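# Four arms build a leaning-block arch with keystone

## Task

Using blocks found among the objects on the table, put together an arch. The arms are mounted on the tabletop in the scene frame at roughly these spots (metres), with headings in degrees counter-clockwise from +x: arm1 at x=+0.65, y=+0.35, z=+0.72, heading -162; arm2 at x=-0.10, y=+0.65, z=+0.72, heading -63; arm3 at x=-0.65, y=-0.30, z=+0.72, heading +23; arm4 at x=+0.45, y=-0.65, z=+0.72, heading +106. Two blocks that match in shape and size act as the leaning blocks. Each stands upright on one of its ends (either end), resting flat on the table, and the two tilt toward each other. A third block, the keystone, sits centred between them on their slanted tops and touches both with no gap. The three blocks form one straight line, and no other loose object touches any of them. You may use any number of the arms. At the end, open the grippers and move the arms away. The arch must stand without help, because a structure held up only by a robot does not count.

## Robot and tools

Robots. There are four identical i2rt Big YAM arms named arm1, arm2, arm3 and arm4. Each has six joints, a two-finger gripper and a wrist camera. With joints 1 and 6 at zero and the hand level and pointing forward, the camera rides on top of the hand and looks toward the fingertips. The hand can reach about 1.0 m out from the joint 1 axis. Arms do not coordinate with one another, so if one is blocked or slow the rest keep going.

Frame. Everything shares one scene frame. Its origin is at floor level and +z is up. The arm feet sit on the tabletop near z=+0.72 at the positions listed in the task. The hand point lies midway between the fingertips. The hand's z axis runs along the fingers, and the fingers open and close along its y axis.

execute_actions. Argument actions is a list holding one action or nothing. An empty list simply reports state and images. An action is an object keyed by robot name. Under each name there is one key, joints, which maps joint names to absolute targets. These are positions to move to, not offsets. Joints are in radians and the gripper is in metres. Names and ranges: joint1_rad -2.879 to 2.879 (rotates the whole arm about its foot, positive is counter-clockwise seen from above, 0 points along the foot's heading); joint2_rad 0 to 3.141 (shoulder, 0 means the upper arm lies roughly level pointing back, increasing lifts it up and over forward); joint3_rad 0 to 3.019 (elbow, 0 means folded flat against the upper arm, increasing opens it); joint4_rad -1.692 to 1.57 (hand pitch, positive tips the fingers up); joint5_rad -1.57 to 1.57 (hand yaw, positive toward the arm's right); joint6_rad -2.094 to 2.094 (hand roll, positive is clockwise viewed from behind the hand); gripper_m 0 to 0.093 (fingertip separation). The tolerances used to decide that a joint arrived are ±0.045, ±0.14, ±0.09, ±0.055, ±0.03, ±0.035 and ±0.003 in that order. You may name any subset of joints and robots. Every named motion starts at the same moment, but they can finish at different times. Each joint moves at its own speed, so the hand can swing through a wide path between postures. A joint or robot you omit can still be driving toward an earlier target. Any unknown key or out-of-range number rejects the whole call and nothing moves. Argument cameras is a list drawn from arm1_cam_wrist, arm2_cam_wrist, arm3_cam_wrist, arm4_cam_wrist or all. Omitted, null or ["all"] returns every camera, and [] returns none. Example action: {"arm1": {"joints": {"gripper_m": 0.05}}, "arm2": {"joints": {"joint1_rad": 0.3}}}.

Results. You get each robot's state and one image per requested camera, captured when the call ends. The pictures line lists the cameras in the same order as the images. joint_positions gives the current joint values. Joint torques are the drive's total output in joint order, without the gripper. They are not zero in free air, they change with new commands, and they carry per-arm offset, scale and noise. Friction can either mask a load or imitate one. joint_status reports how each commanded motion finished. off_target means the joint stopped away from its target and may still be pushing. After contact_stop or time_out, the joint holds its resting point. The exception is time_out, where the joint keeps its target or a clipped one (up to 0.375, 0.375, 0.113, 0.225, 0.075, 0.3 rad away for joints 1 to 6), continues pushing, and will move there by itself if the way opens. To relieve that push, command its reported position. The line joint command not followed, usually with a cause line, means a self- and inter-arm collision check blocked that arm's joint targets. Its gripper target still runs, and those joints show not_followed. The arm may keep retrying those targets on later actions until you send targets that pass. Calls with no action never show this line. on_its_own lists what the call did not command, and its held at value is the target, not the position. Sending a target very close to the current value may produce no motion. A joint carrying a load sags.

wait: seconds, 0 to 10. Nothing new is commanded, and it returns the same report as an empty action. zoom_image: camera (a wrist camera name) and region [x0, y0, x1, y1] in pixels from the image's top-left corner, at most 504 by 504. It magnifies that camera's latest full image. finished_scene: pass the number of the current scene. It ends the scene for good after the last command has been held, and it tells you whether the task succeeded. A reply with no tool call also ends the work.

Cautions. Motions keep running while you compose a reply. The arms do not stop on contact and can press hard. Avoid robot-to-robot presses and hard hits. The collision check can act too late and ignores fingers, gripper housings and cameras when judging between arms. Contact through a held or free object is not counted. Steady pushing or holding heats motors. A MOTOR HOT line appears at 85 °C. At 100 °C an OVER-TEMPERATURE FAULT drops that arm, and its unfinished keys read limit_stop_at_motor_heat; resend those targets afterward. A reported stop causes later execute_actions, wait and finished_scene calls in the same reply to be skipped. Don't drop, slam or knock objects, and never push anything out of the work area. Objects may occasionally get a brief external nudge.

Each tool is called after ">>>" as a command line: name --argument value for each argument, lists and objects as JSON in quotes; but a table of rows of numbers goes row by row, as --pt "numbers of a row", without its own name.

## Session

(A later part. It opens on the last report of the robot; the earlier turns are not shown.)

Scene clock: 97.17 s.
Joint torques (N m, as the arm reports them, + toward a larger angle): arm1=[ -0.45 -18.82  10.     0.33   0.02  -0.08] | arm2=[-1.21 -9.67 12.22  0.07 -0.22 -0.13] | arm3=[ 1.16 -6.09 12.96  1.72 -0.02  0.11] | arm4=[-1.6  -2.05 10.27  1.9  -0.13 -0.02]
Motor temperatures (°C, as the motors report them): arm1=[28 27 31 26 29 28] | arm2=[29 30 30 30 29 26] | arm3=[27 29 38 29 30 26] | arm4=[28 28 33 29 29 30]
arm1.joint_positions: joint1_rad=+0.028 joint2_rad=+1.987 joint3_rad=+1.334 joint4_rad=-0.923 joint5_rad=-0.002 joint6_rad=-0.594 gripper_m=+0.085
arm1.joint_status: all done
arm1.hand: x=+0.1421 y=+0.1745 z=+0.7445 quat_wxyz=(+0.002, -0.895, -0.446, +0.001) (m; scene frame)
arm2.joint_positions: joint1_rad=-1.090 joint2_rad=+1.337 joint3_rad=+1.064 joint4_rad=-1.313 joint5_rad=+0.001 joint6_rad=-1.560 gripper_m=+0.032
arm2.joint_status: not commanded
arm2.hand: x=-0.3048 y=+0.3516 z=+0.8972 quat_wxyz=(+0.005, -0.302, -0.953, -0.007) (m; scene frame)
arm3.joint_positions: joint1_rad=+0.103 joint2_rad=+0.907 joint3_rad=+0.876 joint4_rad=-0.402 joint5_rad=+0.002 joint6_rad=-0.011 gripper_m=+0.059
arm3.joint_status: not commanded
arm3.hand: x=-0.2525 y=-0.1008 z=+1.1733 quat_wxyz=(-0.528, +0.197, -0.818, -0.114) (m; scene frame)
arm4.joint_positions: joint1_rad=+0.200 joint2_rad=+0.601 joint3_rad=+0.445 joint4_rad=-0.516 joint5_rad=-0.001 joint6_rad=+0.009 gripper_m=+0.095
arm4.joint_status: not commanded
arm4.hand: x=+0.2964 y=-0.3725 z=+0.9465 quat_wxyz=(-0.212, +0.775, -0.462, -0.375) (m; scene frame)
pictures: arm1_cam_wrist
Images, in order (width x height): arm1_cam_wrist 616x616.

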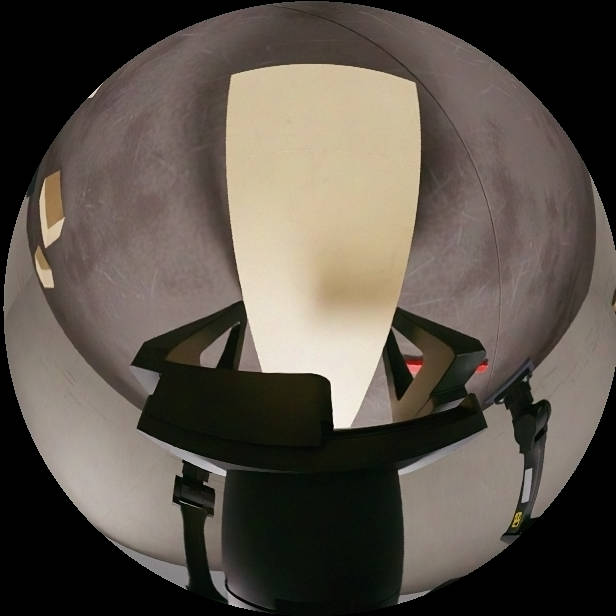

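>>> execute_actions --actions '[{"arm1":{"joints":{"gripper_m":0.03}}}]' --cameras '[]'

>>> execute_actions --actions '[{"arm1":{"joints":{"joint2_rad":1.55,"joint4_rad":-1.35}},"arm2":{"joints":{"joint2_rad":1.0,"joint3_rad":1.1,"joint4_rad":-0.1}}}]'

Scene clock: 97.93 s.
Joint torques (N m, as the arm reports them, + toward a larger angle): arm1=[ -0.55 -18.8   10.01   0.19  -0.08  -0.06] | arm2=[-1.05 -9.83 12.24  0.05 -0.22 -0.14] | arm3=[ 0.49 -5.86 12.67  1.86 -0.03  0.14] | arm4=[-1.82 -1.88 10.17  1.95 -0.15 -0.03]
Motor temperatures (°C, as the motors report them): arm1=[28 27 31 26 29 28] | arm2=[29 30 30 30 29 26] | arm3=[27 29 38 29 30 26] | arm4=[28 28 33 29 29 30]
arm1.joint_positions: joint1_rad=+0.027 joint2_rad=+1.987 joint3_rad=+1.334 joint4_rad=-0.920 joint5_rad=+0.001 joint6_rad=-0.594 gripper_m=+0.059
arm1.joint_status: gripper_m off_target (ended at +0.059, target +0.030)
arm1.hand: x=+0.1412 y=+0.1749 z=+0.7445 quat_wxyz=(+0.003, -0.895, -0.446, +0.002) (m; scene frame)
arm2.joint_positions: joint1_rad=-1.090 joint2_rad=+1.337 joint3_rad=+1.064 joint4_rad=-1.313 joint5_rad=+0.001 joint6_rad=-1.560 gripper_m=+0.032
arm2.joint_status: not commanded
arm2.hand: x=-0.3048 y=+0.3516 z=+0.8972 quat_wxyz=(+0.005, -0.302, -0.953, -0.007) (m; scene frame)
arm3.joint_positions: joint1_rad=+0.103 joint2_rad=+0.907 joint3_rad=+0.876 joint4_rad=-0.402 joint5_rad=+0.002 joint6_rad=-0.011 gripper_m=+0.059
arm3.joint_status: not commanded
arm3.hand: x=-0.2525 y=-0.1008 z=+1.1733 quat_wxyz=(-0.528, +0.197, -0.818, -0.114) (m; scene frame)
arm4.joint_positions: joint1_rad=+0.200 joint2_rad=+0.601 joint3_rad=+0.445 joint4_rad=-0.516 joint5_rad=-0.001 joint6_rad=+0.009 gripper_m=+0.095
arm4.joint_status: not commanded
arm4.hand: x=+0.2964 y=-0.3725 z=+0.9465 quat_wxyz=(-0.212, +0.775, -0.462, -0.375) (m; scene frame)
pictures: none
No camera images: the call's "cameras" was empty. Leave "cameras" out to get every camera's image.

Scene clock: 99.57 s.
Joint torques (N m, as the arm reports them, + toward a larger angle): arm1=[ -0.35 -14.4   11.78  -0.66  -0.07  -0.06] | arm2=[-1.21 -6.83 14.22  3.74 -0.11  0.02] | arm3=[ 2.48 -6.22 12.62  1.81 -0.03  0.1 ] | arm4=[-1.93 -2.16 10.22  1.93 -0.14 -0.03]
Motor temperatures (°C, as the motors report them): arm1=[28 28 31 26 29 28] | arm2=[29 30 31 30 29 26] | arm3=[27 29 38 29 30 26] | arm4=[28 28 33 29 29 30]
arm1.joint_positions: joint1_rad=+0.027 joint2_rad=+1.556 joint3_rad=+1.334 joint4_rad=-1.339 joint5_rad=+0.000 joint6_rad=-0.594 gripper_m=+0.059
arm1.joint_status: all done
arm1.hand: x=+0.2192 y=+0.2005 z=+0.9524 quat_wxyz=(+0.004, -0.895, -0.446, +0.008) (m; scene frame)
arm2.joint_positions: joint1_rad=-1.090 joint2_rad=+0.995 joint3_rad=+1.064 joint4_rad=-0.131 joint5_rad=+0.001 joint6_rad=-1.564 gripper_m=+0.032
arm2.joint_status: all done
arm2.hand: x=-0.3770 y=+0.2392 z=+1.2280 quat_wxyz=(+0.206, -0.214, -0.695, +0.655) (m; scene frame)
arm3.joint_positions: joint1_rad=+0.103 joint2_rad=+0.907 joint3_rad=+0.876 joint4_rad=-0.402 joint5_rad=+0.002 joint6_rad=-0.011 gripper_m=+0.059
arm3.joint_status: not commanded
arm3.hand: x=-0.2525 y=-0.1008 z=+1.1733 quat_wxyz=(-0.528, +0.197, -0.818, -0.114) (m; scene frame)
arm4.joint_positions: joint1_rad=+0.200 joint2_rad=+0.601 joint3_rad=+0.445 joint4_rad=-0.516 joint5_rad=-0.001 joint6_rad=+0.009 gripper_m=+0.095
arm4.joint_status: not commanded
arm4.hand: x=+0.2964 y=-0.3725 z=+0.9465 quat_wxyz=(-0.212, +0.775, -0.462, -0.375) (m; scene frame)
pictures: arm1_cam_wrist, arm2_cam_wrist, arm3_cam_wrist, arm4_cam_wrist
Images, in order (width x height): arm1_cam_wrist 616x616, arm2_cam_wrist 616x616, arm3_cam_wrist 616x616, arm4_cam_wrist 616x616.

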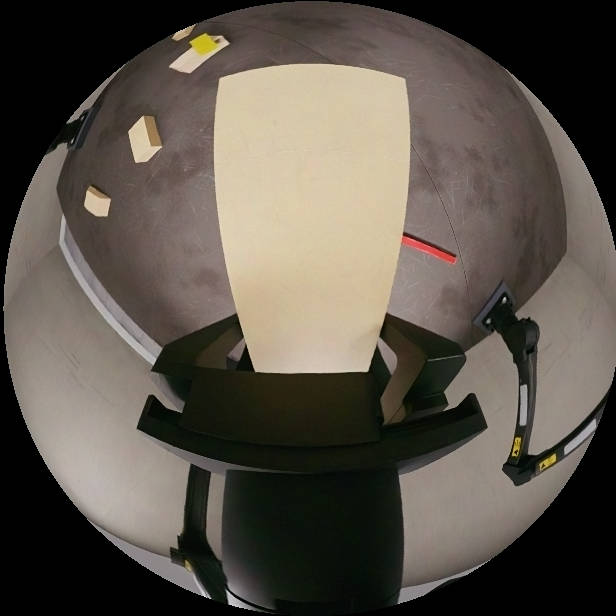

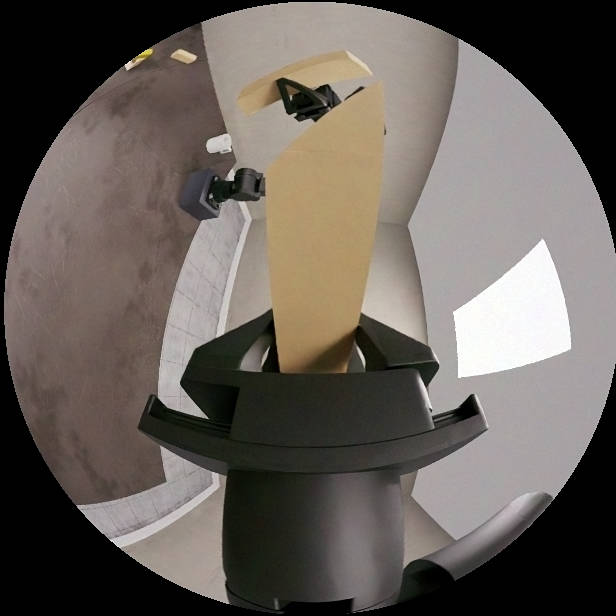

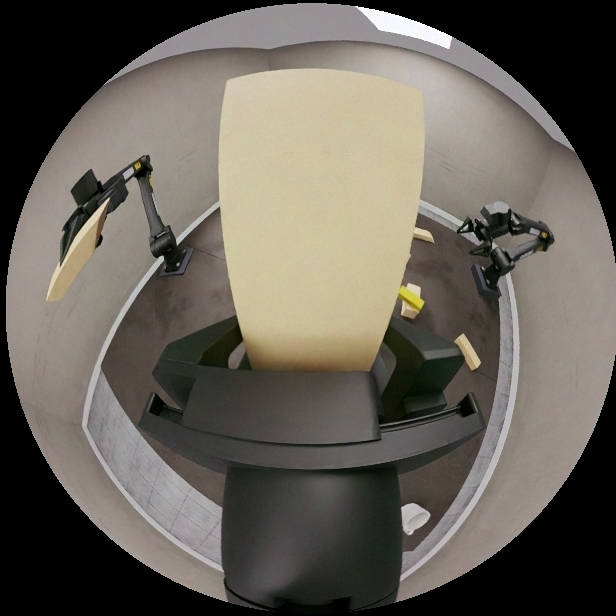

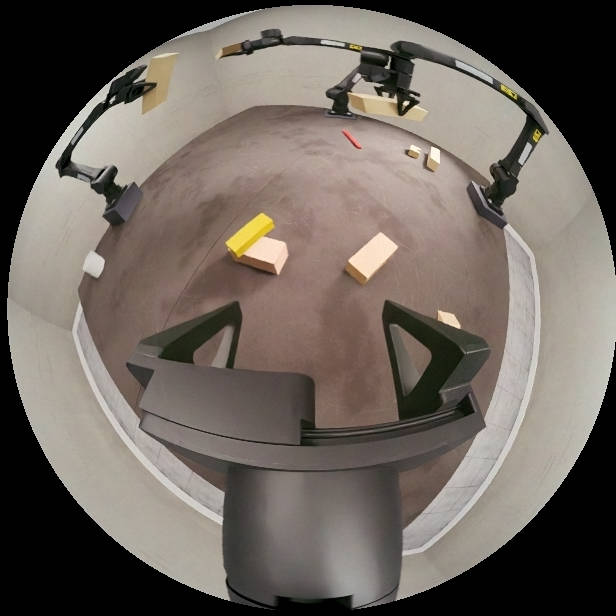

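>>> execute_actions --actions '[{"arm1":{"joints":{"joint1_rad":0.145,"joint2_rad":1.3,"joint4_rad":-0.42,"joint6_rad":0}},"arm3":{"joints":{"joint1_rad":0.115,"joint4_rad":0.2}}}]' --cameras '[]'

>>> execute_actions --actions '[{"arm1":{"joints":{"joint2_rad":1.51,"joint3_rad":0.61,"joint4_rad":0.536}},"arm3":{"joints":{"joint2_rad":1.90,"joint3_rad":1.02,"joint4_rad":0.524}}}]'

Scene clock: 103.67 s.
Joint torques (N m, as the arm reports them, + toward a larger angle): arm1=[ -1.19 -12.3   13.77   3.14   0.06   0.09] | arm2=[-1.23 -6.84 14.24  3.73 -0.11  0.02] | arm3=[ 2.23 -6.15 12.82  4.09 -0.05  0.09] | arm4=[-1.84 -1.53 10.19  1.92 -0.17 -0.01]
Motor temperatures (°C, as the motors report them): arm1=[28 28 32 26 29 28] | arm2=[29 30 31 30 29 26] | arm3=[27 29 38 29 30 26] | arm4=[28 28 33 29 29 30]
arm1.joint_positions: joint1_rad=+0.154 joint2_rad=+1.306 joint3_rad=+1.331 joint4_rad=-0.465 joint5_rad=-0.002 joint6_rad=-0.011 gripper_m=+0.059
arm1.joint_status: all done
arm1.hand: x=+0.1238 y=+0.0866 z=+1.1915 quat_wxyz=(-0.118, -0.819, -0.198, +0.526) (m; scene frame)
arm2.joint_positions: joint1_rad=-1.090 joint2_rad=+0.995 joint3_rad=+1.064 joint4_rad=-0.131 joint5_rad=+0.001 joint6_rad=-1.564 gripper_m=+0.032
arm2.joint_status: not commanded
arm2.hand: x=-0.3770 y=+0.2392 z=+1.2280 quat_wxyz=(+0.206, -0.214, -0.695, +0.655) (m; scene frame)
arm3.joint_positions: joint1_rad=+0.103 joint2_rad=+0.908 joint3_rad=+0.876 joint4_rad=+0.145 joint5_rad=+0.002 joint6_rad=-0.011 gripper_m=+0.059
arm3.joint_status: joint4_rad time_out (moved +0.546 of +0.602); the others done
arm3.hand: x=-0.2339 y=-0.0903 z=+1.3039 quat_wxyz=(-0.729, +0.157, -0.646, -0.161) (m; scene frame)
arm4.joint_positions: joint1_rad=+0.200 joint2_rad=+0.601 joint3_rad=+0.445 joint4_rad=-0.516 joint5_rad=-0.001 joint6_rad=+0.009 gripper_m=+0.095
arm4.joint_status: not commanded
arm4.hand: x=+0.2964 y=-0.3725 z=+0.9465 quat_wxyz=(-0.212, +0.775, -0.462, -0.375) (m; scene frame)
pictures: none
No camera images: the call's "cameras" was empty. Leave "cameras" out to get every camera's image.

not run: a stop came earlier in this reply.

>>> execute_actions --actions '[{"arm1":{"joints":{"joint2_rad":1.51,"joint3_rad":0.61,"joint4_rad":0.58}},"arm3":{"joints":{"joint2_rad":1.90,"joint3_rad":1.02,"joint4_rad":0.57}}}]'

Scene clock: 105.63 s.
Joint torques (N m, as the arm reports them, + toward a larger angle): arm1=[ -1.11 -14.3    8.36   3.15   0.06   0.09] | arm2=[-1.14 -6.87 14.23  3.75 -0.12  0.02] | arm3=[  1.27 -18.55  10.69   3.5    0.01   0.1 ] | arm4=[-1.8  -1.77 10.29  1.94 -0.14 -0.06]
Motor temperatures (°C, as the motors report them): arm1=[28 28 31 26 29 28] | arm2=[29 29 31 30 29 26] | arm3=[27 29 38 29 30 26] | arm4=[28 28 33 29 29 30]
arm1.joint_positions: joint1_rad=+0.154 joint2_rad=+1.547 joint3_rad=+0.596 joint4_rad=+0.536 joint5_rad=-0.002 joint6_rad=-0.010 gripper_m=+0.059
arm1.joint_status: all done
arm1.hand: x=+0.1795 y=+0.1163 z=+0.8733 quat_wxyz=(-0.120, -0.812, -0.196, +0.536) (m; scene frame)
arm2.joint_positions: joint1_rad=-1.090 joint2_rad=+0.995 joint3_rad=+1.064 joint4_rad=-0.131 joint5_rad=+0.001 joint6_rad=-1.564 gripper_m=+0.032
arm2.joint_status: not commanded
arm2.hand: x=-0.3770 y=+0.2392 z=+1.2280 quat_wxyz=(+0.206, -0.214, -0.695, +0.655) (m; scene frame)
arm3.joint_positions: joint1_rad=+0.103 joint2_rad=+1.937 joint3_rad=+0.977 joint4_rad=+0.527 joint5_rad=+0.002 joint6_rad=-0.011 gripper_m=+0.059
arm3.joint_status: all done
arm3.hand: x=-0.0568 y=-0.0080 z=+0.8614 quat_wxyz=(-0.527, +0.197, -0.819, -0.114) (m; scene frame)
arm4.joint_positions: joint1_rad=+0.200 joint2_rad=+0.601 joint3_rad=+0.445 joint4_rad=-0.516 joint5_rad=-0.001 joint6_rad=+0.009 gripper_m=+0.095
arm4.joint_status: not commanded
arm4.hand: x=+0.2964 y=-0.3725 z=+0.9465 quat_wxyz=(-0.212, +0.775, -0.462, -0.375) (m; scene frame)
pictures: arm1_cam_wrist, arm2_cam_wrist, arm3_cam_wrist, arm4_cam_wrist
Images, in order (width x height): arm1_cam_wrist 616x616, arm2_cam_wrist 616x616, arm3_cam_wrist 616x616, arm4_cam_wrist 616x616.

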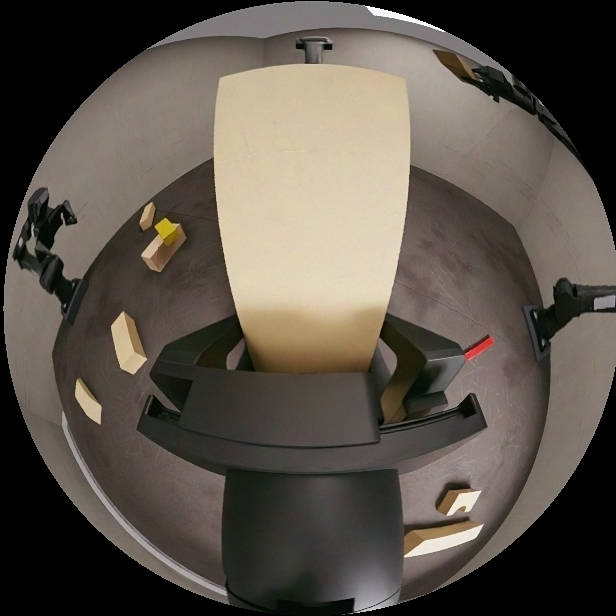

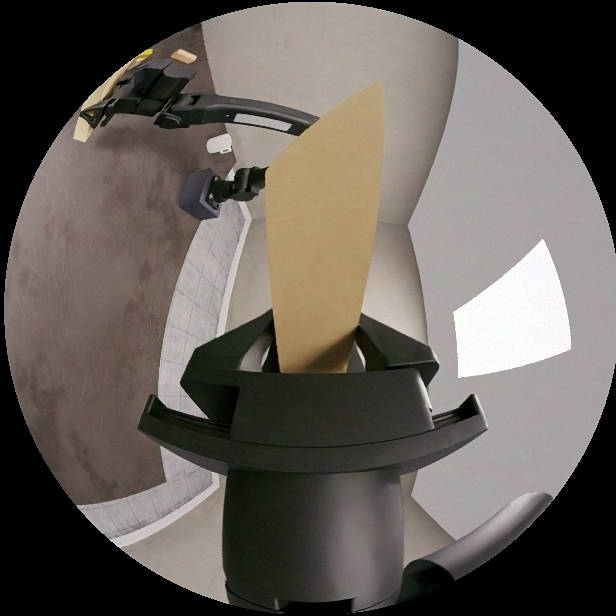

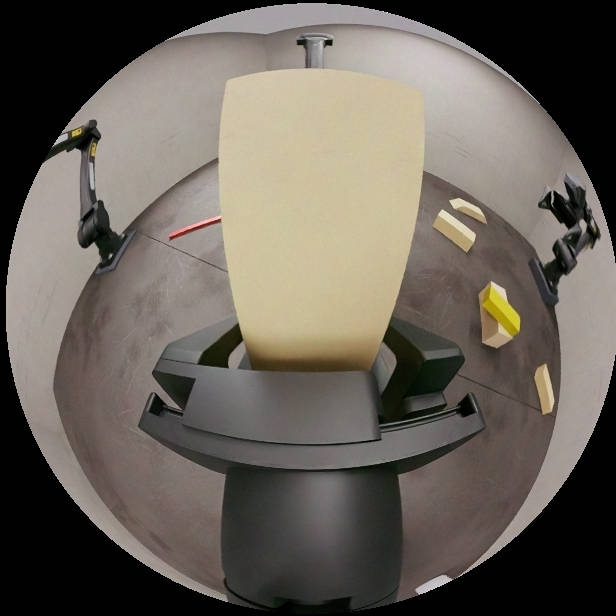

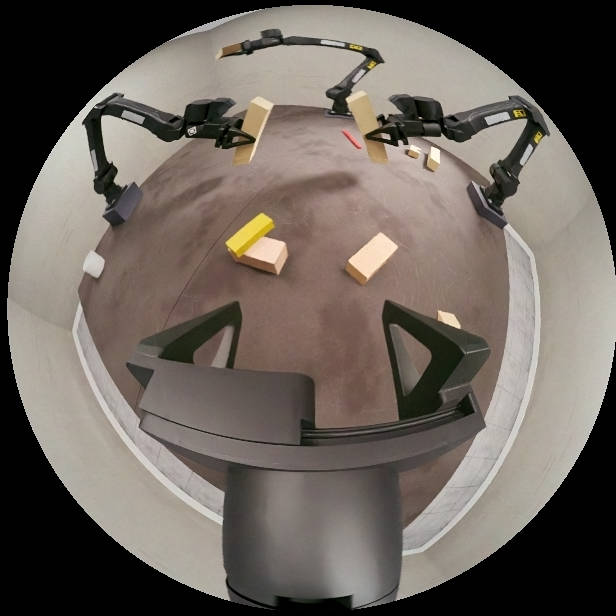

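>>> zoom_image --camera "arm4_cam_wrist" --region '[200, 70, 420, 200]'

Region (200, 70, 420, 200) of arm4_cam_wrist's 616x616 image, scaled by 2.291, with more detail than that image has; it fills the top 298 rows of this view, and the rest is white.

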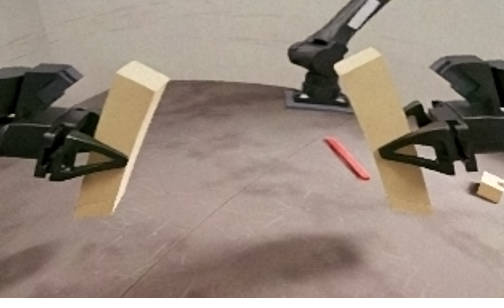

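>>> execute_actions --actions '[{"arm1":{"joints":{"joint2_rad":1.63,"joint3_rad":0.575,"joint4_rad":0.73}},"arm3":{"joints":{"joint1_rad":0.13,"joint2_rad":2.04,"joint3_rad":1.13,"joint4_rad":0.625}}}]' --cameras '["arm4_cam_wrist"]'

>>> zoom_image --camera "arm4_cam_wrist" --region '[200, 70, 420, 200]'

Scene clock: 108.00 s.
Joint torques (N m, as the arm reports them, + toward a larger angle): arm1=[ -1.03 -12.87   7.53   3.23   0.06   0.09] | arm2=[-1.16 -6.93 14.22  3.76 -0.12  0.01] | arm3=[  2.02 -18.72  10.81   3.73  -0.04   0.16] | arm4=[-2.09 -1.69 10.2   1.92 -0.13 -0.06]
Motor temperatures (°C, as the motors report them): arm1=[28 28 31 26 29 28] | arm2=[29 29 32 30 29 26] | arm3=[27 29 38 29 30 26] | arm4=[28 28 33 29 29 30]
arm1.joint_positions: joint1_rad=+0.154 joint2_rad=+1.646 joint3_rad=+0.559 joint4_rad=+0.685 joint5_rad=-0.002 joint6_rad=-0.010 gripper_m=+0.059
arm1.joint_status: all done
arm1.hand: x=+0.1845 y=+0.1189 z=+0.8408 quat_wxyz=(-0.121, -0.809, -0.195, +0.541) (m; scene frame)
arm2.joint_positions: joint1_rad=-1.090 joint2_rad=+0.995 joint3_rad=+1.064 joint4_rad=-0.131 joint5_rad=+0.001 joint6_rad=-1.564 gripper_m=+0.032
arm2.joint_status: not commanded
arm2.hand: x=-0.3770 y=+0.2392 z=+1.2280 quat_wxyz=(+0.206, -0.214, -0.695, +0.655) (m; scene frame)
arm3.joint_positions: joint1_rad=+0.119 joint2_rad=+2.061 joint3_rad=+1.084 joint4_rad=+0.578 joint5_rad=+0.002 joint6_rad=-0.011 gripper_m=+0.059
arm3.joint_status: all done
arm3.hand: x=-0.0281 y=+0.0183 z=+0.8385 quat_wxyz=(-0.540, +0.201, -0.808, -0.122) (m; scene frame)
arm4.joint_positions: joint1_rad=+0.200 joint2_rad=+0.601 joint3_rad=+0.445 joint4_rad=-0.516 joint5_rad=-0.001 joint6_rad=+0.009 gripper_m=+0.095
arm4.joint_status: not commanded
arm4.hand: x=+0.2964 y=-0.3725 z=+0.9465 quat_wxyz=(-0.212, +0.775, -0.462, -0.375) (m; scene frame)
pictures: arm4_cam_wrist
Images, in order (width x height): arm4_cam_wrist 616x616.

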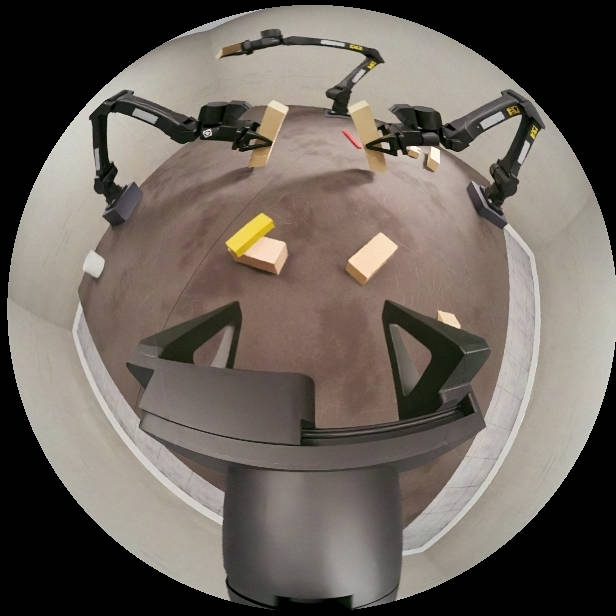

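Region (200, 70, 420, 200) of arm4_cam_wrist's 616x616 image, scaled by 2.291, with more detail than that image has; it fills the top 298 rows of this view, and the rest is white.

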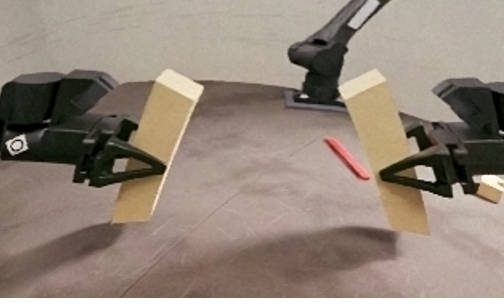

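>>> execute_actions --actions '[{"arm1":{"joints":{"joint2_rad":1.665,"joint4_rad":0.76}},"arm3":{"joints":{"joint2_rad":2.07,"joint4_rad":0.65}}}]' --cameras '["arm4_cam_wrist"]'

>>> zoom_image --camera "arm4_cam_wrist" --region '[230, 90, 410, 190]'

Scene clock: 109.20 s.
Joint torques (N m, as the arm reports them, + toward a larger angle): arm1=[ -1.07 -11.83   7.31   3.24   0.06   0.09] | arm2=[-1.23 -6.99 14.21  3.78 -0.12  0.01] | arm3=[  2.01 -17.9   10.6    3.93  -0.03   0.11] | arm4=[-1.92 -2.33 10.23  2.01 -0.17 -0.03]
Motor temperatures (°C, as the motors report them): arm1=[28 28 31 26 29 28] | arm2=[29 29 32 30 29 26] | arm3=[27 29 38 29 30 26] | arm4=[28 28 34 29 29 30]
arm1.joint_positions: joint1_rad=+0.154 joint2_rad=+1.669 joint3_rad=+0.559 joint4_rad=+0.715 joint5_rad=-0.002 joint6_rad=-0.010 gripper_m=+0.059
arm1.joint_status: all done
arm1.hand: x=+0.1832 y=+0.1183 z=+0.8361 quat_wxyz=(-0.122, -0.807, -0.195, +0.543) (m; scene frame)
arm2.joint_positions: joint1_rad=-1.090 joint2_rad=+0.995 joint3_rad=+1.064 joint4_rad=-0.131 joint5_rad=+0.001 joint6_rad=-1.564 gripper_m=+0.032
arm2.joint_status: not commanded
arm2.hand: x=-0.3770 y=+0.2392 z=+1.2280 quat_wxyz=(+0.206, -0.214, -0.695, +0.655) (m; scene frame)
arm3.joint_positions: joint1_rad=+0.119 joint2_rad=+2.080 joint3_rad=+1.084 joint4_rad=+0.597 joint5_rad=+0.002 joint6_rad=-0.011 gripper_m=+0.059
arm3.joint_status: all done
arm3.hand: x=-0.0285 y=+0.0180 z=+0.8295 quat_wxyz=(-0.540, +0.201, -0.808, -0.122) (m; scene frame)
arm4.joint_positions: joint1_rad=+0.200 joint2_rad=+0.601 joint3_rad=+0.445 joint4_rad=-0.516 joint5_rad=-0.001 joint6_rad=+0.009 gripper_m=+0.095
arm4.joint_status: not commanded
arm4.hand: x=+0.2964 y=-0.3725 z=+0.9465 quat_wxyz=(-0.212, +0.775, -0.462, -0.375) (m; scene frame)
pictures: arm4_cam_wrist
Images, in order (width x height): arm4_cam_wrist 616x616.

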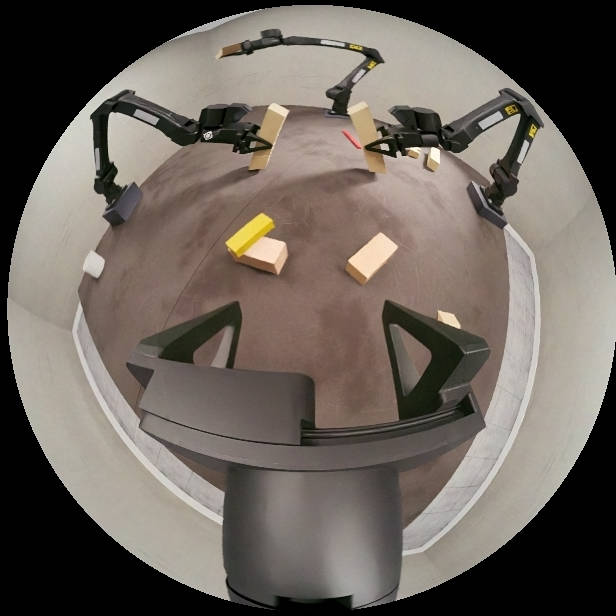

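Region (230, 90, 410, 190) of arm4_cam_wrist's 616x616 image, scaled by 2.800, with more detail than that image has.

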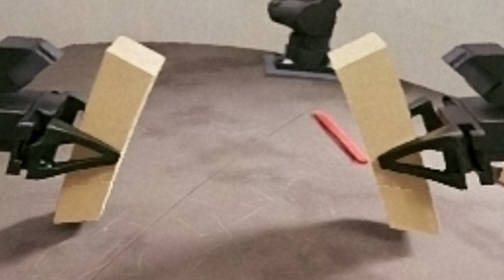

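>>> execute_actions --actions '[{"arm1":{"joints":{"joint2_rad":1.71,"joint4_rad":0.80}},"arm3":{"joints":{"joint2_rad":2.095,"joint4_rad":0.67}}}]' --cameras '["arm4_cam_wrist"]'

>>> zoom_image --camera "arm4_cam_wrist" --region '[230, 90, 410, 190]'

Scene clock: 110.27 s.
Joint torques (N m, as the arm reports them, + toward a larger angle): arm1=[ -1.16 -12.34   6.88   3.21   0.06   0.09] | arm2=[-1.22 -7.01 14.24  3.76 -0.12  0.02] | arm3=[  1.82 -18.11  10.32   3.86   0.01   0.15] | arm4=[-1.78 -2.05 10.29  1.95 -0.15 -0.06]
Motor temperatures (°C, as the motors report them): arm1=[28 28 31 26 29 28] | arm2=[29 29 32 30 29 26] | arm3=[27 29 38 29 30 26] | arm4=[28 28 34 29 29 30]
arm1.joint_positions: joint1_rad=+0.154 joint2_rad=+1.719 joint3_rad=+0.559 joint4_rad=+0.755 joint5_rad=-0.002 joint6_rad=-0.010 gripper_m=+0.059
arm1.joint_status: all done
arm1.hand: x=+0.1830 y=+0.1183 z=+0.8204 quat_wxyz=(-0.121, -0.810, -0.196, +0.540) (m; scene frame)
arm2.joint_positions: joint1_rad=-1.090 joint2_rad=+0.995 joint3_rad=+1.064 joint4_rad=-0.131 joint5_rad=+0.001 joint6_rad=-1.564 gripper_m=+0.032
arm2.joint_status: not commanded
arm2.hand: x=-0.3770 y=+0.2392 z=+1.2280 quat_wxyz=(+0.206, -0.214, -0.695, +0.655) (m; scene frame)
arm3.joint_positions: joint1_rad=+0.119 joint2_rad=+2.106 joint3_rad=+1.084 joint4_rad=+0.618 joint5_rad=+0.002 joint6_rad=-0.011 gripper_m=+0.059
arm3.joint_status: all done
arm3.hand: x=-0.0295 y=+0.0175 z=+0.8168 quat_wxyz=(-0.538, +0.202, -0.809, -0.122) (m; scene frame)
arm4.joint_positions: joint1_rad=+0.200 joint2_rad=+0.601 joint3_rad=+0.445 joint4_rad=-0.516 joint5_rad=-0.001 joint6_rad=+0.009 gripper_m=+0.095
arm4.joint_status: not commanded
arm4.hand: x=+0.2964 y=-0.3725 z=+0.9465 quat_wxyz=(-0.212, +0.775, -0.462, -0.375) (m; scene frame)
pictures: arm4_cam_wrist
Images, in order (width x height): arm4_cam_wrist 616x616.

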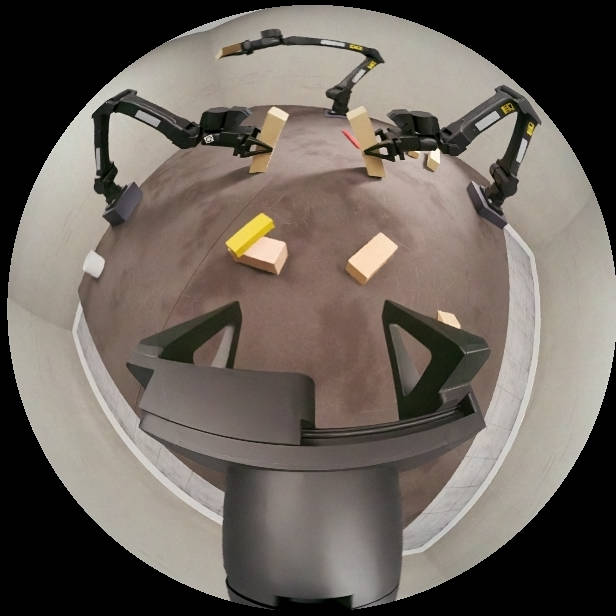

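Region (230, 90, 410, 190) of arm4_cam_wrist's 616x616 image, scaled by 2.800, with more detail than that image has.

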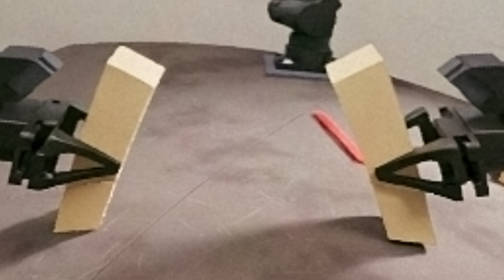

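>>> execute_actions --actions '[{"arm1":{"joints":{"joint2_rad":1.735,"joint4_rad":0.825}},"arm3":{"joints":{"joint2_rad":2.11,"joint4_rad":0.69}}}]' --cameras '["arm4_cam_wrist"]'

>>> zoom_image --camera "arm4_cam_wrist" --region '[230, 90, 410, 190]'

Scene clock: 119.37 s.
Joint torques (N m, as the arm reports them, + toward a larger angle): arm1=[ -1.04 -12.15   6.8    3.21   0.06   0.09] | arm2=[-1.09 -6.79 14.22  3.8  -0.12  0.02] | arm3=[  1.96 -16.83  10.44   3.81  -0.05   0.08] | arm4=[-1.49 -2.1  10.21  1.86 -0.12 -0.04]
Motor temperatures (°C, as the motors report them): arm1=[28 28 30 26 29 28] | arm2=[29 29 32 30 29 26] | arm3=[27 30 37 30 30 26] | arm4=[28 28 34 29 29 30]
arm1.joint_positions: joint1_rad=+0.154 joint2_rad=+1.738 joint3_rad=+0.559 joint4_rad=+0.779 joint5_rad=-0.002 joint6_rad=-0.010 gripper_m=+0.059
arm1.joint_status: all done
arm1.hand: x=+0.1823 y=+0.1180 z=+0.8161 quat_wxyz=(-0.122, -0.809, -0.195, +0.542) (m; scene frame)
arm2.joint_positions: joint1_rad=-1.090 joint2_rad=+0.995 joint3_rad=+1.064 joint4_rad=-0.131 joint5_rad=+0.001 joint6_rad=-1.564 gripper_m=+0.032
arm2.joint_status: not commanded
arm2.hand: x=-0.3770 y=+0.2392 z=+1.2280 quat_wxyz=(+0.206, -0.214, -0.695, +0.655) (m; scene frame)
arm3.joint_positions: joint1_rad=+0.119 joint2_rad=+2.113 joint3_rad=+1.084 joint4_rad=+0.639 joint5_rad=+0.002 joint6_rad=-0.011 gripper_m=+0.059
arm3.joint_status: all done
arm3.hand: x=-0.0286 y=+0.0179 z=+0.8168 quat_wxyz=(-0.544, +0.201, -0.806, -0.123) (m; scene frame)
arm4.joint_positions: joint1_rad=+0.200 joint2_rad=+0.601 joint3_rad=+0.445 joint4_rad=-0.516 joint5_rad=-0.001 joint6_rad=+0.009 gripper_m=+0.095
arm4.joint_status: not commanded
arm4.hand: x=+0.2964 y=-0.3725 z=+0.9465 quat_wxyz=(-0.212, +0.775, -0.462, -0.375) (m; scene frame)
pictures: arm4_cam_wrist
Images, in order (width x height): arm4_cam_wrist 616x616.

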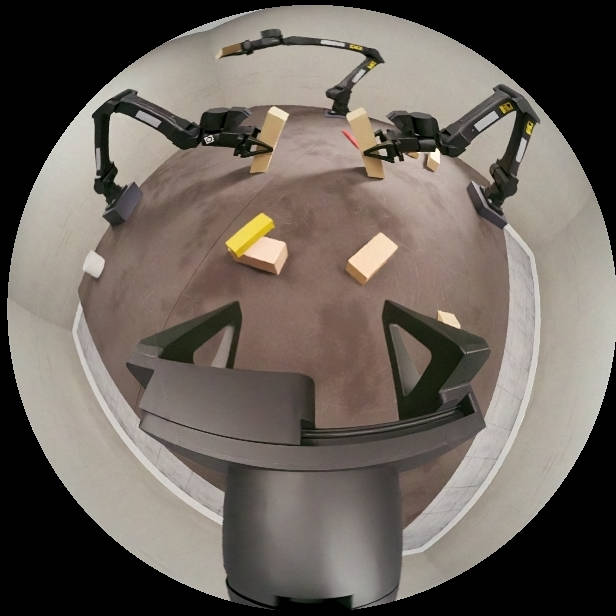

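Region (230, 90, 410, 190) of arm4_cam_wrist's 616x616 image, scaled by 2.800, with more detail than that image has.

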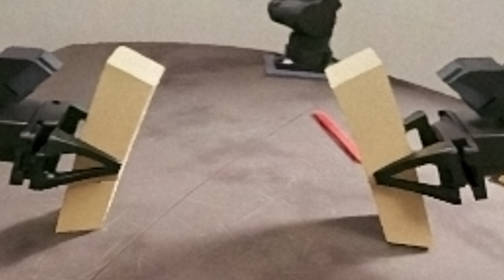

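>>> execute_actions --actions '[{"arm1":{"joints":{"joint2_rad":1.76}},"arm3":{"joints":{"joint2_rad":2.135}}}]' --cameras '["arm4_cam_wrist"]'

>>> zoom_image --camera "arm4_cam_wrist" --region '[230, 90, 410, 190]'

Scene clock: 120.20 s.
Joint torques (N m, as the arm reports them, + toward a larger angle): arm1=[ -1.02 -11.07   6.64   2.73   0.04   0.05] | arm2=[-1.12 -6.63 14.22  3.79 -0.12  0.01] | arm3=[  2.83 -16.06  10.37   3.46  -0.01   0.05] | arm4=[-1.83 -2.26 10.24  2.03 -0.18 -0.04]
Motor temperatures (°C, as the motors report them): arm1=[28 28 30 26 29 28] | arm2=[29 29 32 30 29 26] | arm3=[27 30 37 30 30 26] | arm4=[28 28 34 29 29 30]
arm1.joint_positions: joint1_rad=+0.154 joint2_rad=+1.750 joint3_rad=+0.559 joint4_rad=+0.791 joint5_rad=-0.001 joint6_rad=-0.008 gripper_m=+0.059
arm1.joint_status: all done
arm1.hand: x=+0.1821 y=+0.1182 z=+0.8128 quat_wxyz=(-0.122, -0.809, -0.194, +0.541) (m; scene frame)
arm2.joint_positions: joint1_rad=-1.090 joint2_rad=+0.995 joint3_rad=+1.064 joint4_rad=-0.131 joint5_rad=+0.001 joint6_rad=-1.564 gripper_m=+0.032
arm2.joint_status: not commanded
arm2.hand: x=-0.3770 y=+0.2392 z=+1.2280 quat_wxyz=(+0.206, -0.214, -0.695, +0.655) (m; scene frame)
arm3.joint_positions: joint1_rad=+0.119 joint2_rad=+2.119 joint3_rad=+1.084 joint4_rad=+0.652 joint5_rad=+0.002 joint6_rad=-0.011 gripper_m=+0.059
arm3.joint_status: all done
arm3.hand: x=-0.0281 y=+0.0181 z=+0.8159 quat_wxyz=(-0.547, +0.200, -0.804, -0.124) (m; scene frame)
arm4.joint_positions: joint1_rad=+0.200 joint2_rad=+0.601 joint3_rad=+0.445 joint4_rad=-0.516 joint5_rad=-0.001 joint6_rad=+0.009 gripper_m=+0.095
arm4.joint_status: not commanded
arm4.hand: x=+0.2964 y=-0.3725 z=+0.9465 quat_wxyz=(-0.212, +0.775, -0.462, -0.375) (m; scene frame)
pictures: arm4_cam_wrist
Images, in order (width x height): arm4_cam_wrist 616x616.

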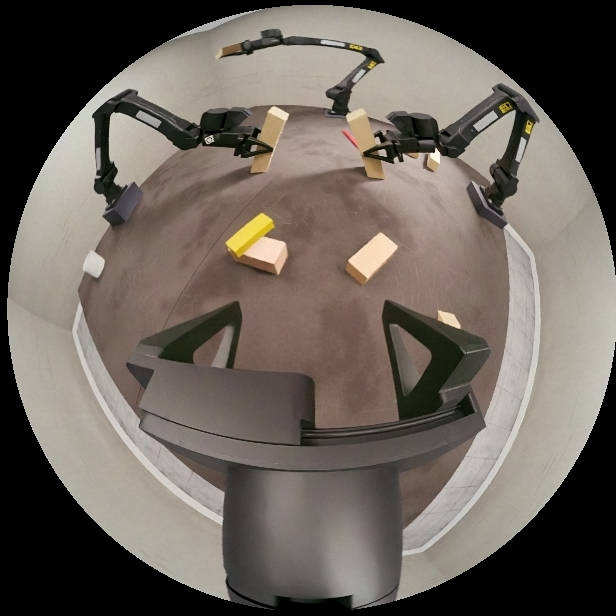

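Region (230, 90, 410, 190) of arm4_cam_wrist's 616x616 image, scaled by 2.800, with more detail than that image has.

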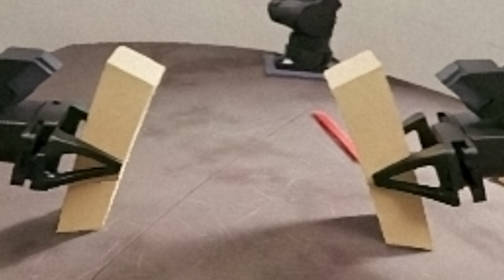

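>>> zoom_image --camera "arm4_cam_wrist" --region '[240, 140, 300, 185]'

>>> zoom_image --camera "arm4_cam_wrist" --region '[345, 140, 405, 185]'

Region (240, 140, 300, 185) of arm4_cam_wrist's 616x616 image, scaled by 8.400, with more detail than that image has; it fills the top 378 rows of this view, and the rest is white.

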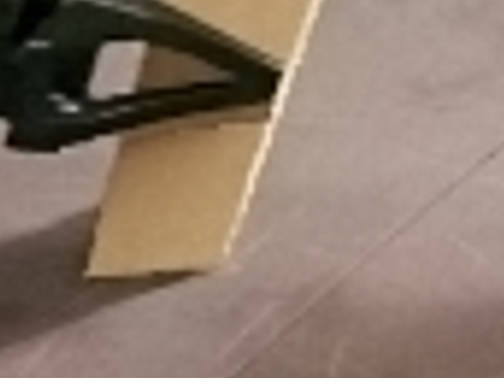

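Region (345, 140, 405, 185) of arm4_cam_wrist's 616x616 image, scaled by 8.400, with more detail than that image has; it fills the top 378 rows of this view, and the rest is white.

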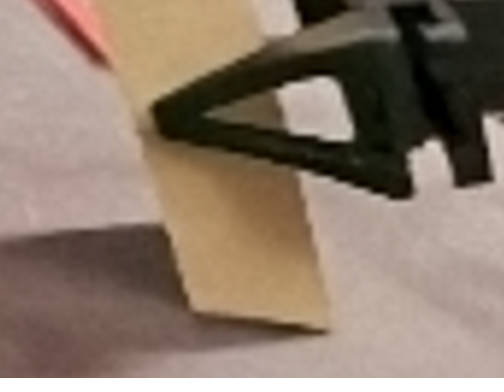

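>>> execute_actions --actions '[{"arm2":{"joints":{"joint1_rad":-0.243,"joint4_rad":0.70,"joint5_rad":-0.20}}}]' --cameras '[]'

>>> execute_actions --actions '[{"arm2":{"joints":{"joint2_rad":1.49,"joint3_rad":0.87,"joint4_rad":0.71}}}]' --cameras '["arm4_cam_wrist","arm2_cam_wrist"]'

Scene clock: 123.00 s.
Joint torques (N m, as the arm reports them, + toward a larger angle): arm1=[ -1.24 -10.99   6.66   2.73   0.06   0.07] | arm2=[-1.49 -7.11 13.59  2.62  0.28 -0.01] | arm3=[  2.56 -15.81  10.31   3.39   0.06   0.17] | arm4=[-1.53 -1.26 10.26  2.02 -0.17 -0.07]
Motor temperatures (°C, as the motors report them): arm1=[28 28 30 26 29 28] | arm2=[29 29 33 30 29 26] | arm3=[27 30 37 30 30 26] | arm4=[28 28 34 29 29 30]
arm1.joint_positions: joint1_rad=+0.154 joint2_rad=+1.750 joint3_rad=+0.559 joint4_rad=+0.791 joint5_rad=-0.001 joint6_rad=-0.008 gripper_m=+0.059
arm1.joint_status: not commanded
arm1.hand: x=+0.1821 y=+0.1182 z=+0.8128 quat_wxyz=(-0.122, -0.809, -0.194, +0.541) (m; scene frame)
arm2.joint_positions: joint1_rad=-0.245 joint2_rad=+1.004 joint3_rad=+1.064 joint4_rad=+0.676 joint5_rad=-0.204 joint6_rad=-1.565 gripper_m=+0.032
arm2.joint_status: all done
arm2.hand: x=+0.0469 y=+0.2335 z=+1.3984 quat_wxyz=(-0.151, +0.145, -0.392, +0.896) (m; scene frame)
arm3.joint_positions: joint1_rad=+0.119 joint2_rad=+2.119 joint3_rad=+1.084 joint4_rad=+0.652 joint5_rad=+0.002 joint6_rad=-0.011 gripper_m=+0.059
arm3.joint_status: not commanded
arm3.hand: x=-0.0281 y=+0.0181 z=+0.8159 quat_wxyz=(-0.547, +0.200, -0.804, -0.124) (m; scene frame)
arm4.joint_positions: joint1_rad=+0.200 joint2_rad=+0.601 joint3_rad=+0.445 joint4_rad=-0.516 joint5_rad=-0.001 joint6_rad=+0.009 gripper_m=+0.095
arm4.joint_status: not commanded
arm4.hand: x=+0.2964 y=-0.3725 z=+0.9465 quat_wxyz=(-0.212, +0.775, -0.462, -0.375) (m; scene frame)
pictures: none
No camera images: the call's "cameras" was empty. Leave "cameras" out to get every camera's image.

Scene clock: 124.37 s.
Joint torques (N m, as the arm reports them, + toward a larger angle): arm1=[ -1.14 -11.01   6.64   2.72   0.04   0.07] | arm2=[ -1.23 -16.77  12.28   3.41   0.03   0.07] | arm3=[  2.51 -15.23  10.27   3.4    0.06   0.08] | arm4=[-1.75 -1.67 10.23  1.95 -0.14 -0.04]
Motor temperatures (°C, as the motors report them): arm1=[28 28 30 26 29 28] | arm2=[29 29 33 30 29 26] | arm3=[27 30 37 30 30 26] | arm4=[28 28 34 29 29 30]
arm1.joint_positions: joint1_rad=+0.154 joint2_rad=+1.750 joint3_rad=+0.559 joint4_rad=+0.791 joint5_rad=-0.001 joint6_rad=-0.008 gripper_m=+0.059
arm1.joint_status: not commanded
arm1.hand: x=+0.1821 y=+0.1182 z=+0.8128 quat_wxyz=(-0.122, -0.809, -0.194, +0.541) (m; scene frame)
arm2.joint_positions: joint1_rad=-0.245 joint2_rad=+1.519 joint3_rad=+0.830 joint4_rad=+0.686 joint5_rad=-0.202 joint6_rad=-1.568 gripper_m=+0.032
arm2.joint_status: all done
arm2.hand: x=+0.0823 y=+0.0694 z=+0.9935 quat_wxyz=(-0.152, +0.159, -0.694, +0.686) (m; scene frame)
arm3.joint_positions: joint1_rad=+0.119 joint2_rad=+2.119 joint3_rad=+1.084 joint4_rad=+0.652 joint5_rad=+0.002 joint6_rad=-0.011 gripper_m=+0.059
arm3.joint_status: not commanded
arm3.hand: x=-0.0281 y=+0.0181 z=+0.8159 quat_wxyz=(-0.547, +0.200, -0.804, -0.124) (m; scene frame)
arm4.joint_positions: joint1_rad=+0.200 joint2_rad=+0.601 joint3_rad=+0.445 joint4_rad=-0.516 joint5_rad=-0.001 joint6_rad=+0.009 gripper_m=+0.095
arm4.joint_status: not commanded
arm4.hand: x=+0.2964 y=-0.3725 z=+0.9465 quat_wxyz=(-0.212, +0.775, -0.462, -0.375) (m; scene frame)
pictures: arm2_cam_wrist, arm4_cam_wrist
Images, in order (width x height): arm2_cam_wrist 616x616, arm4_cam_wrist 616x616.

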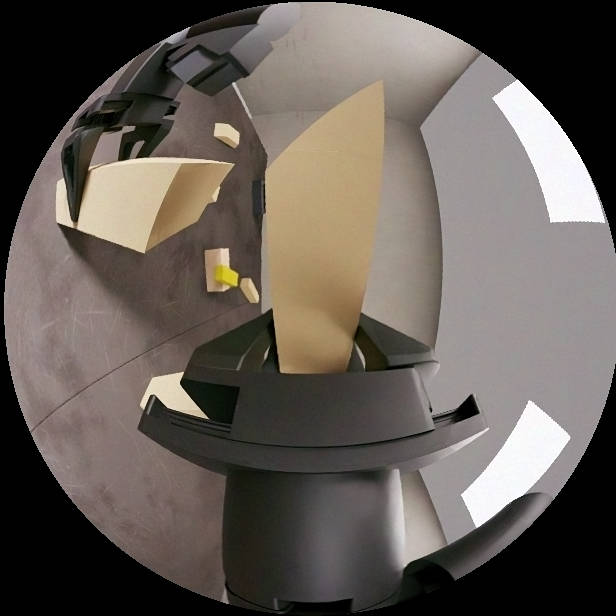

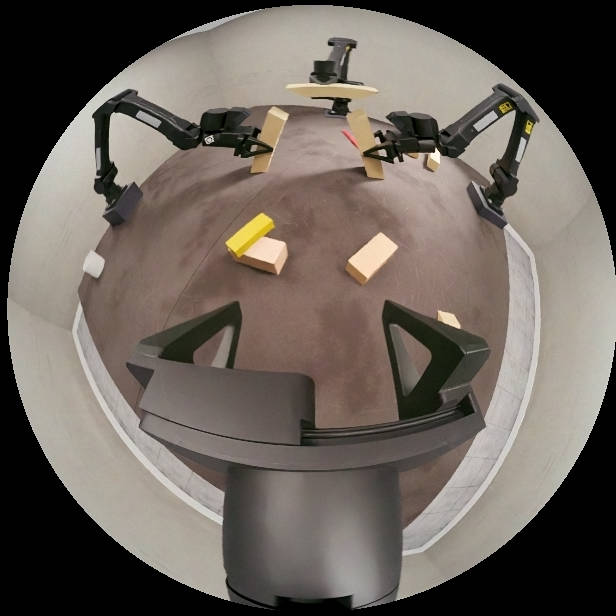

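>>> execute_actions --actions '[{"arm2":{"joints":{"joint2_rad":1.58,"joint4_rad":0.79}}}]' --cameras '["arm4_cam_wrist","arm2_cam_wrist","arm3_cam_wrist"]'

>>> zoom_image --camera "arm4_cam_wrist" --region '[230, 60, 410, 190]'

Scene clock: 125.63 s.
Joint torques (N m, as the arm reports them, + toward a larger angle): arm1=[ -1.16 -11.19   6.65   2.74   0.04   0.06] | arm2=[ -1.54 -14.46  11.79   3.56   0.02   0.06] | arm3=[  2.15 -15.58  10.41   3.31   0.03   0.16] | arm4=[-2.03 -1.65 10.14  2.   -0.14 -0.05]
Motor temperatures (°C, as the motors report them): arm1=[28 28 30 26 29 28] | arm2=[29 29 32 30 29 26] | arm3=[27 30 37 30 30 26] | arm4=[28 28 34 29 29 30]
arm1.joint_positions: joint1_rad=+0.154 joint2_rad=+1.750 joint3_rad=+0.559 joint4_rad=+0.791 joint5_rad=-0.001 joint6_rad=-0.008 gripper_m=+0.059
arm1.joint_status: not commanded
arm1.hand: x=+0.1821 y=+0.1182 z=+0.8128 quat_wxyz=(-0.122, -0.809, -0.194, +0.541) (m; scene frame)
arm2.joint_positions: joint1_rad=-0.245 joint2_rad=+1.578 joint3_rad=+0.830 joint4_rad=+0.761 joint5_rad=-0.202 joint6_rad=-1.568 gripper_m=+0.032
arm2.joint_status: all done
arm2.hand: x=+0.0839 y=+0.0622 z=+0.9772 quat_wxyz=(-0.153, +0.159, -0.688, +0.692) (m; scene frame)
arm3.joint_positions: joint1_rad=+0.119 joint2_rad=+2.119 joint3_rad=+1.084 joint4_rad=+0.652 joint5_rad=+0.002 joint6_rad=-0.011 gripper_m=+0.059
arm3.joint_status: not commanded
arm3.hand: x=-0.0281 y=+0.0181 z=+0.8159 quat_wxyz=(-0.547, +0.200, -0.804, -0.124) (m; scene frame)
arm4.joint_positions: joint1_rad=+0.200 joint2_rad=+0.601 joint3_rad=+0.445 joint4_rad=-0.516 joint5_rad=-0.001 joint6_rad=+0.009 gripper_m=+0.095
arm4.joint_status: not commanded
arm4.hand: x=+0.2964 y=-0.3725 z=+0.9465 quat_wxyz=(-0.212, +0.775, -0.462, -0.375) (m; scene frame)
pictures: arm2_cam_wrist, arm3_cam_wrist, arm4_cam_wrist
Images, in order (width x height): arm2_cam_wrist 616x616, arm3_cam_wrist 616x616, arm4_cam_wrist 616x616.

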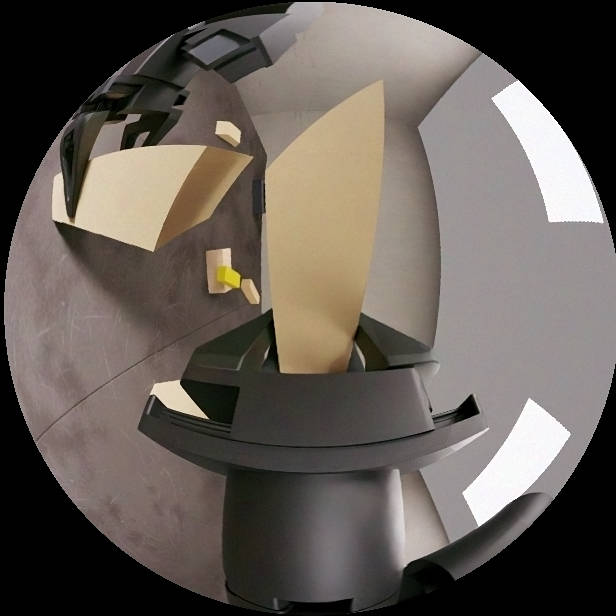

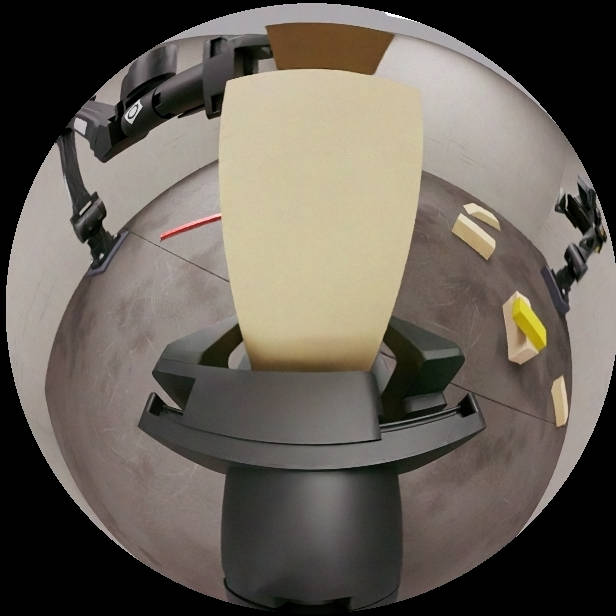

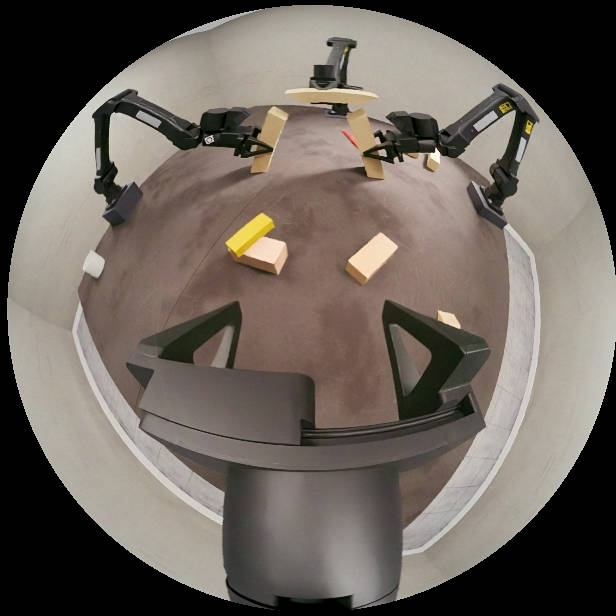

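Region (230, 60, 410, 190) of arm4_cam_wrist's 616x616 image, scaled by 2.800, with more detail than that image has.

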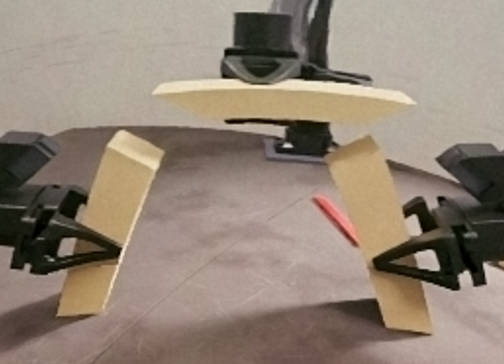

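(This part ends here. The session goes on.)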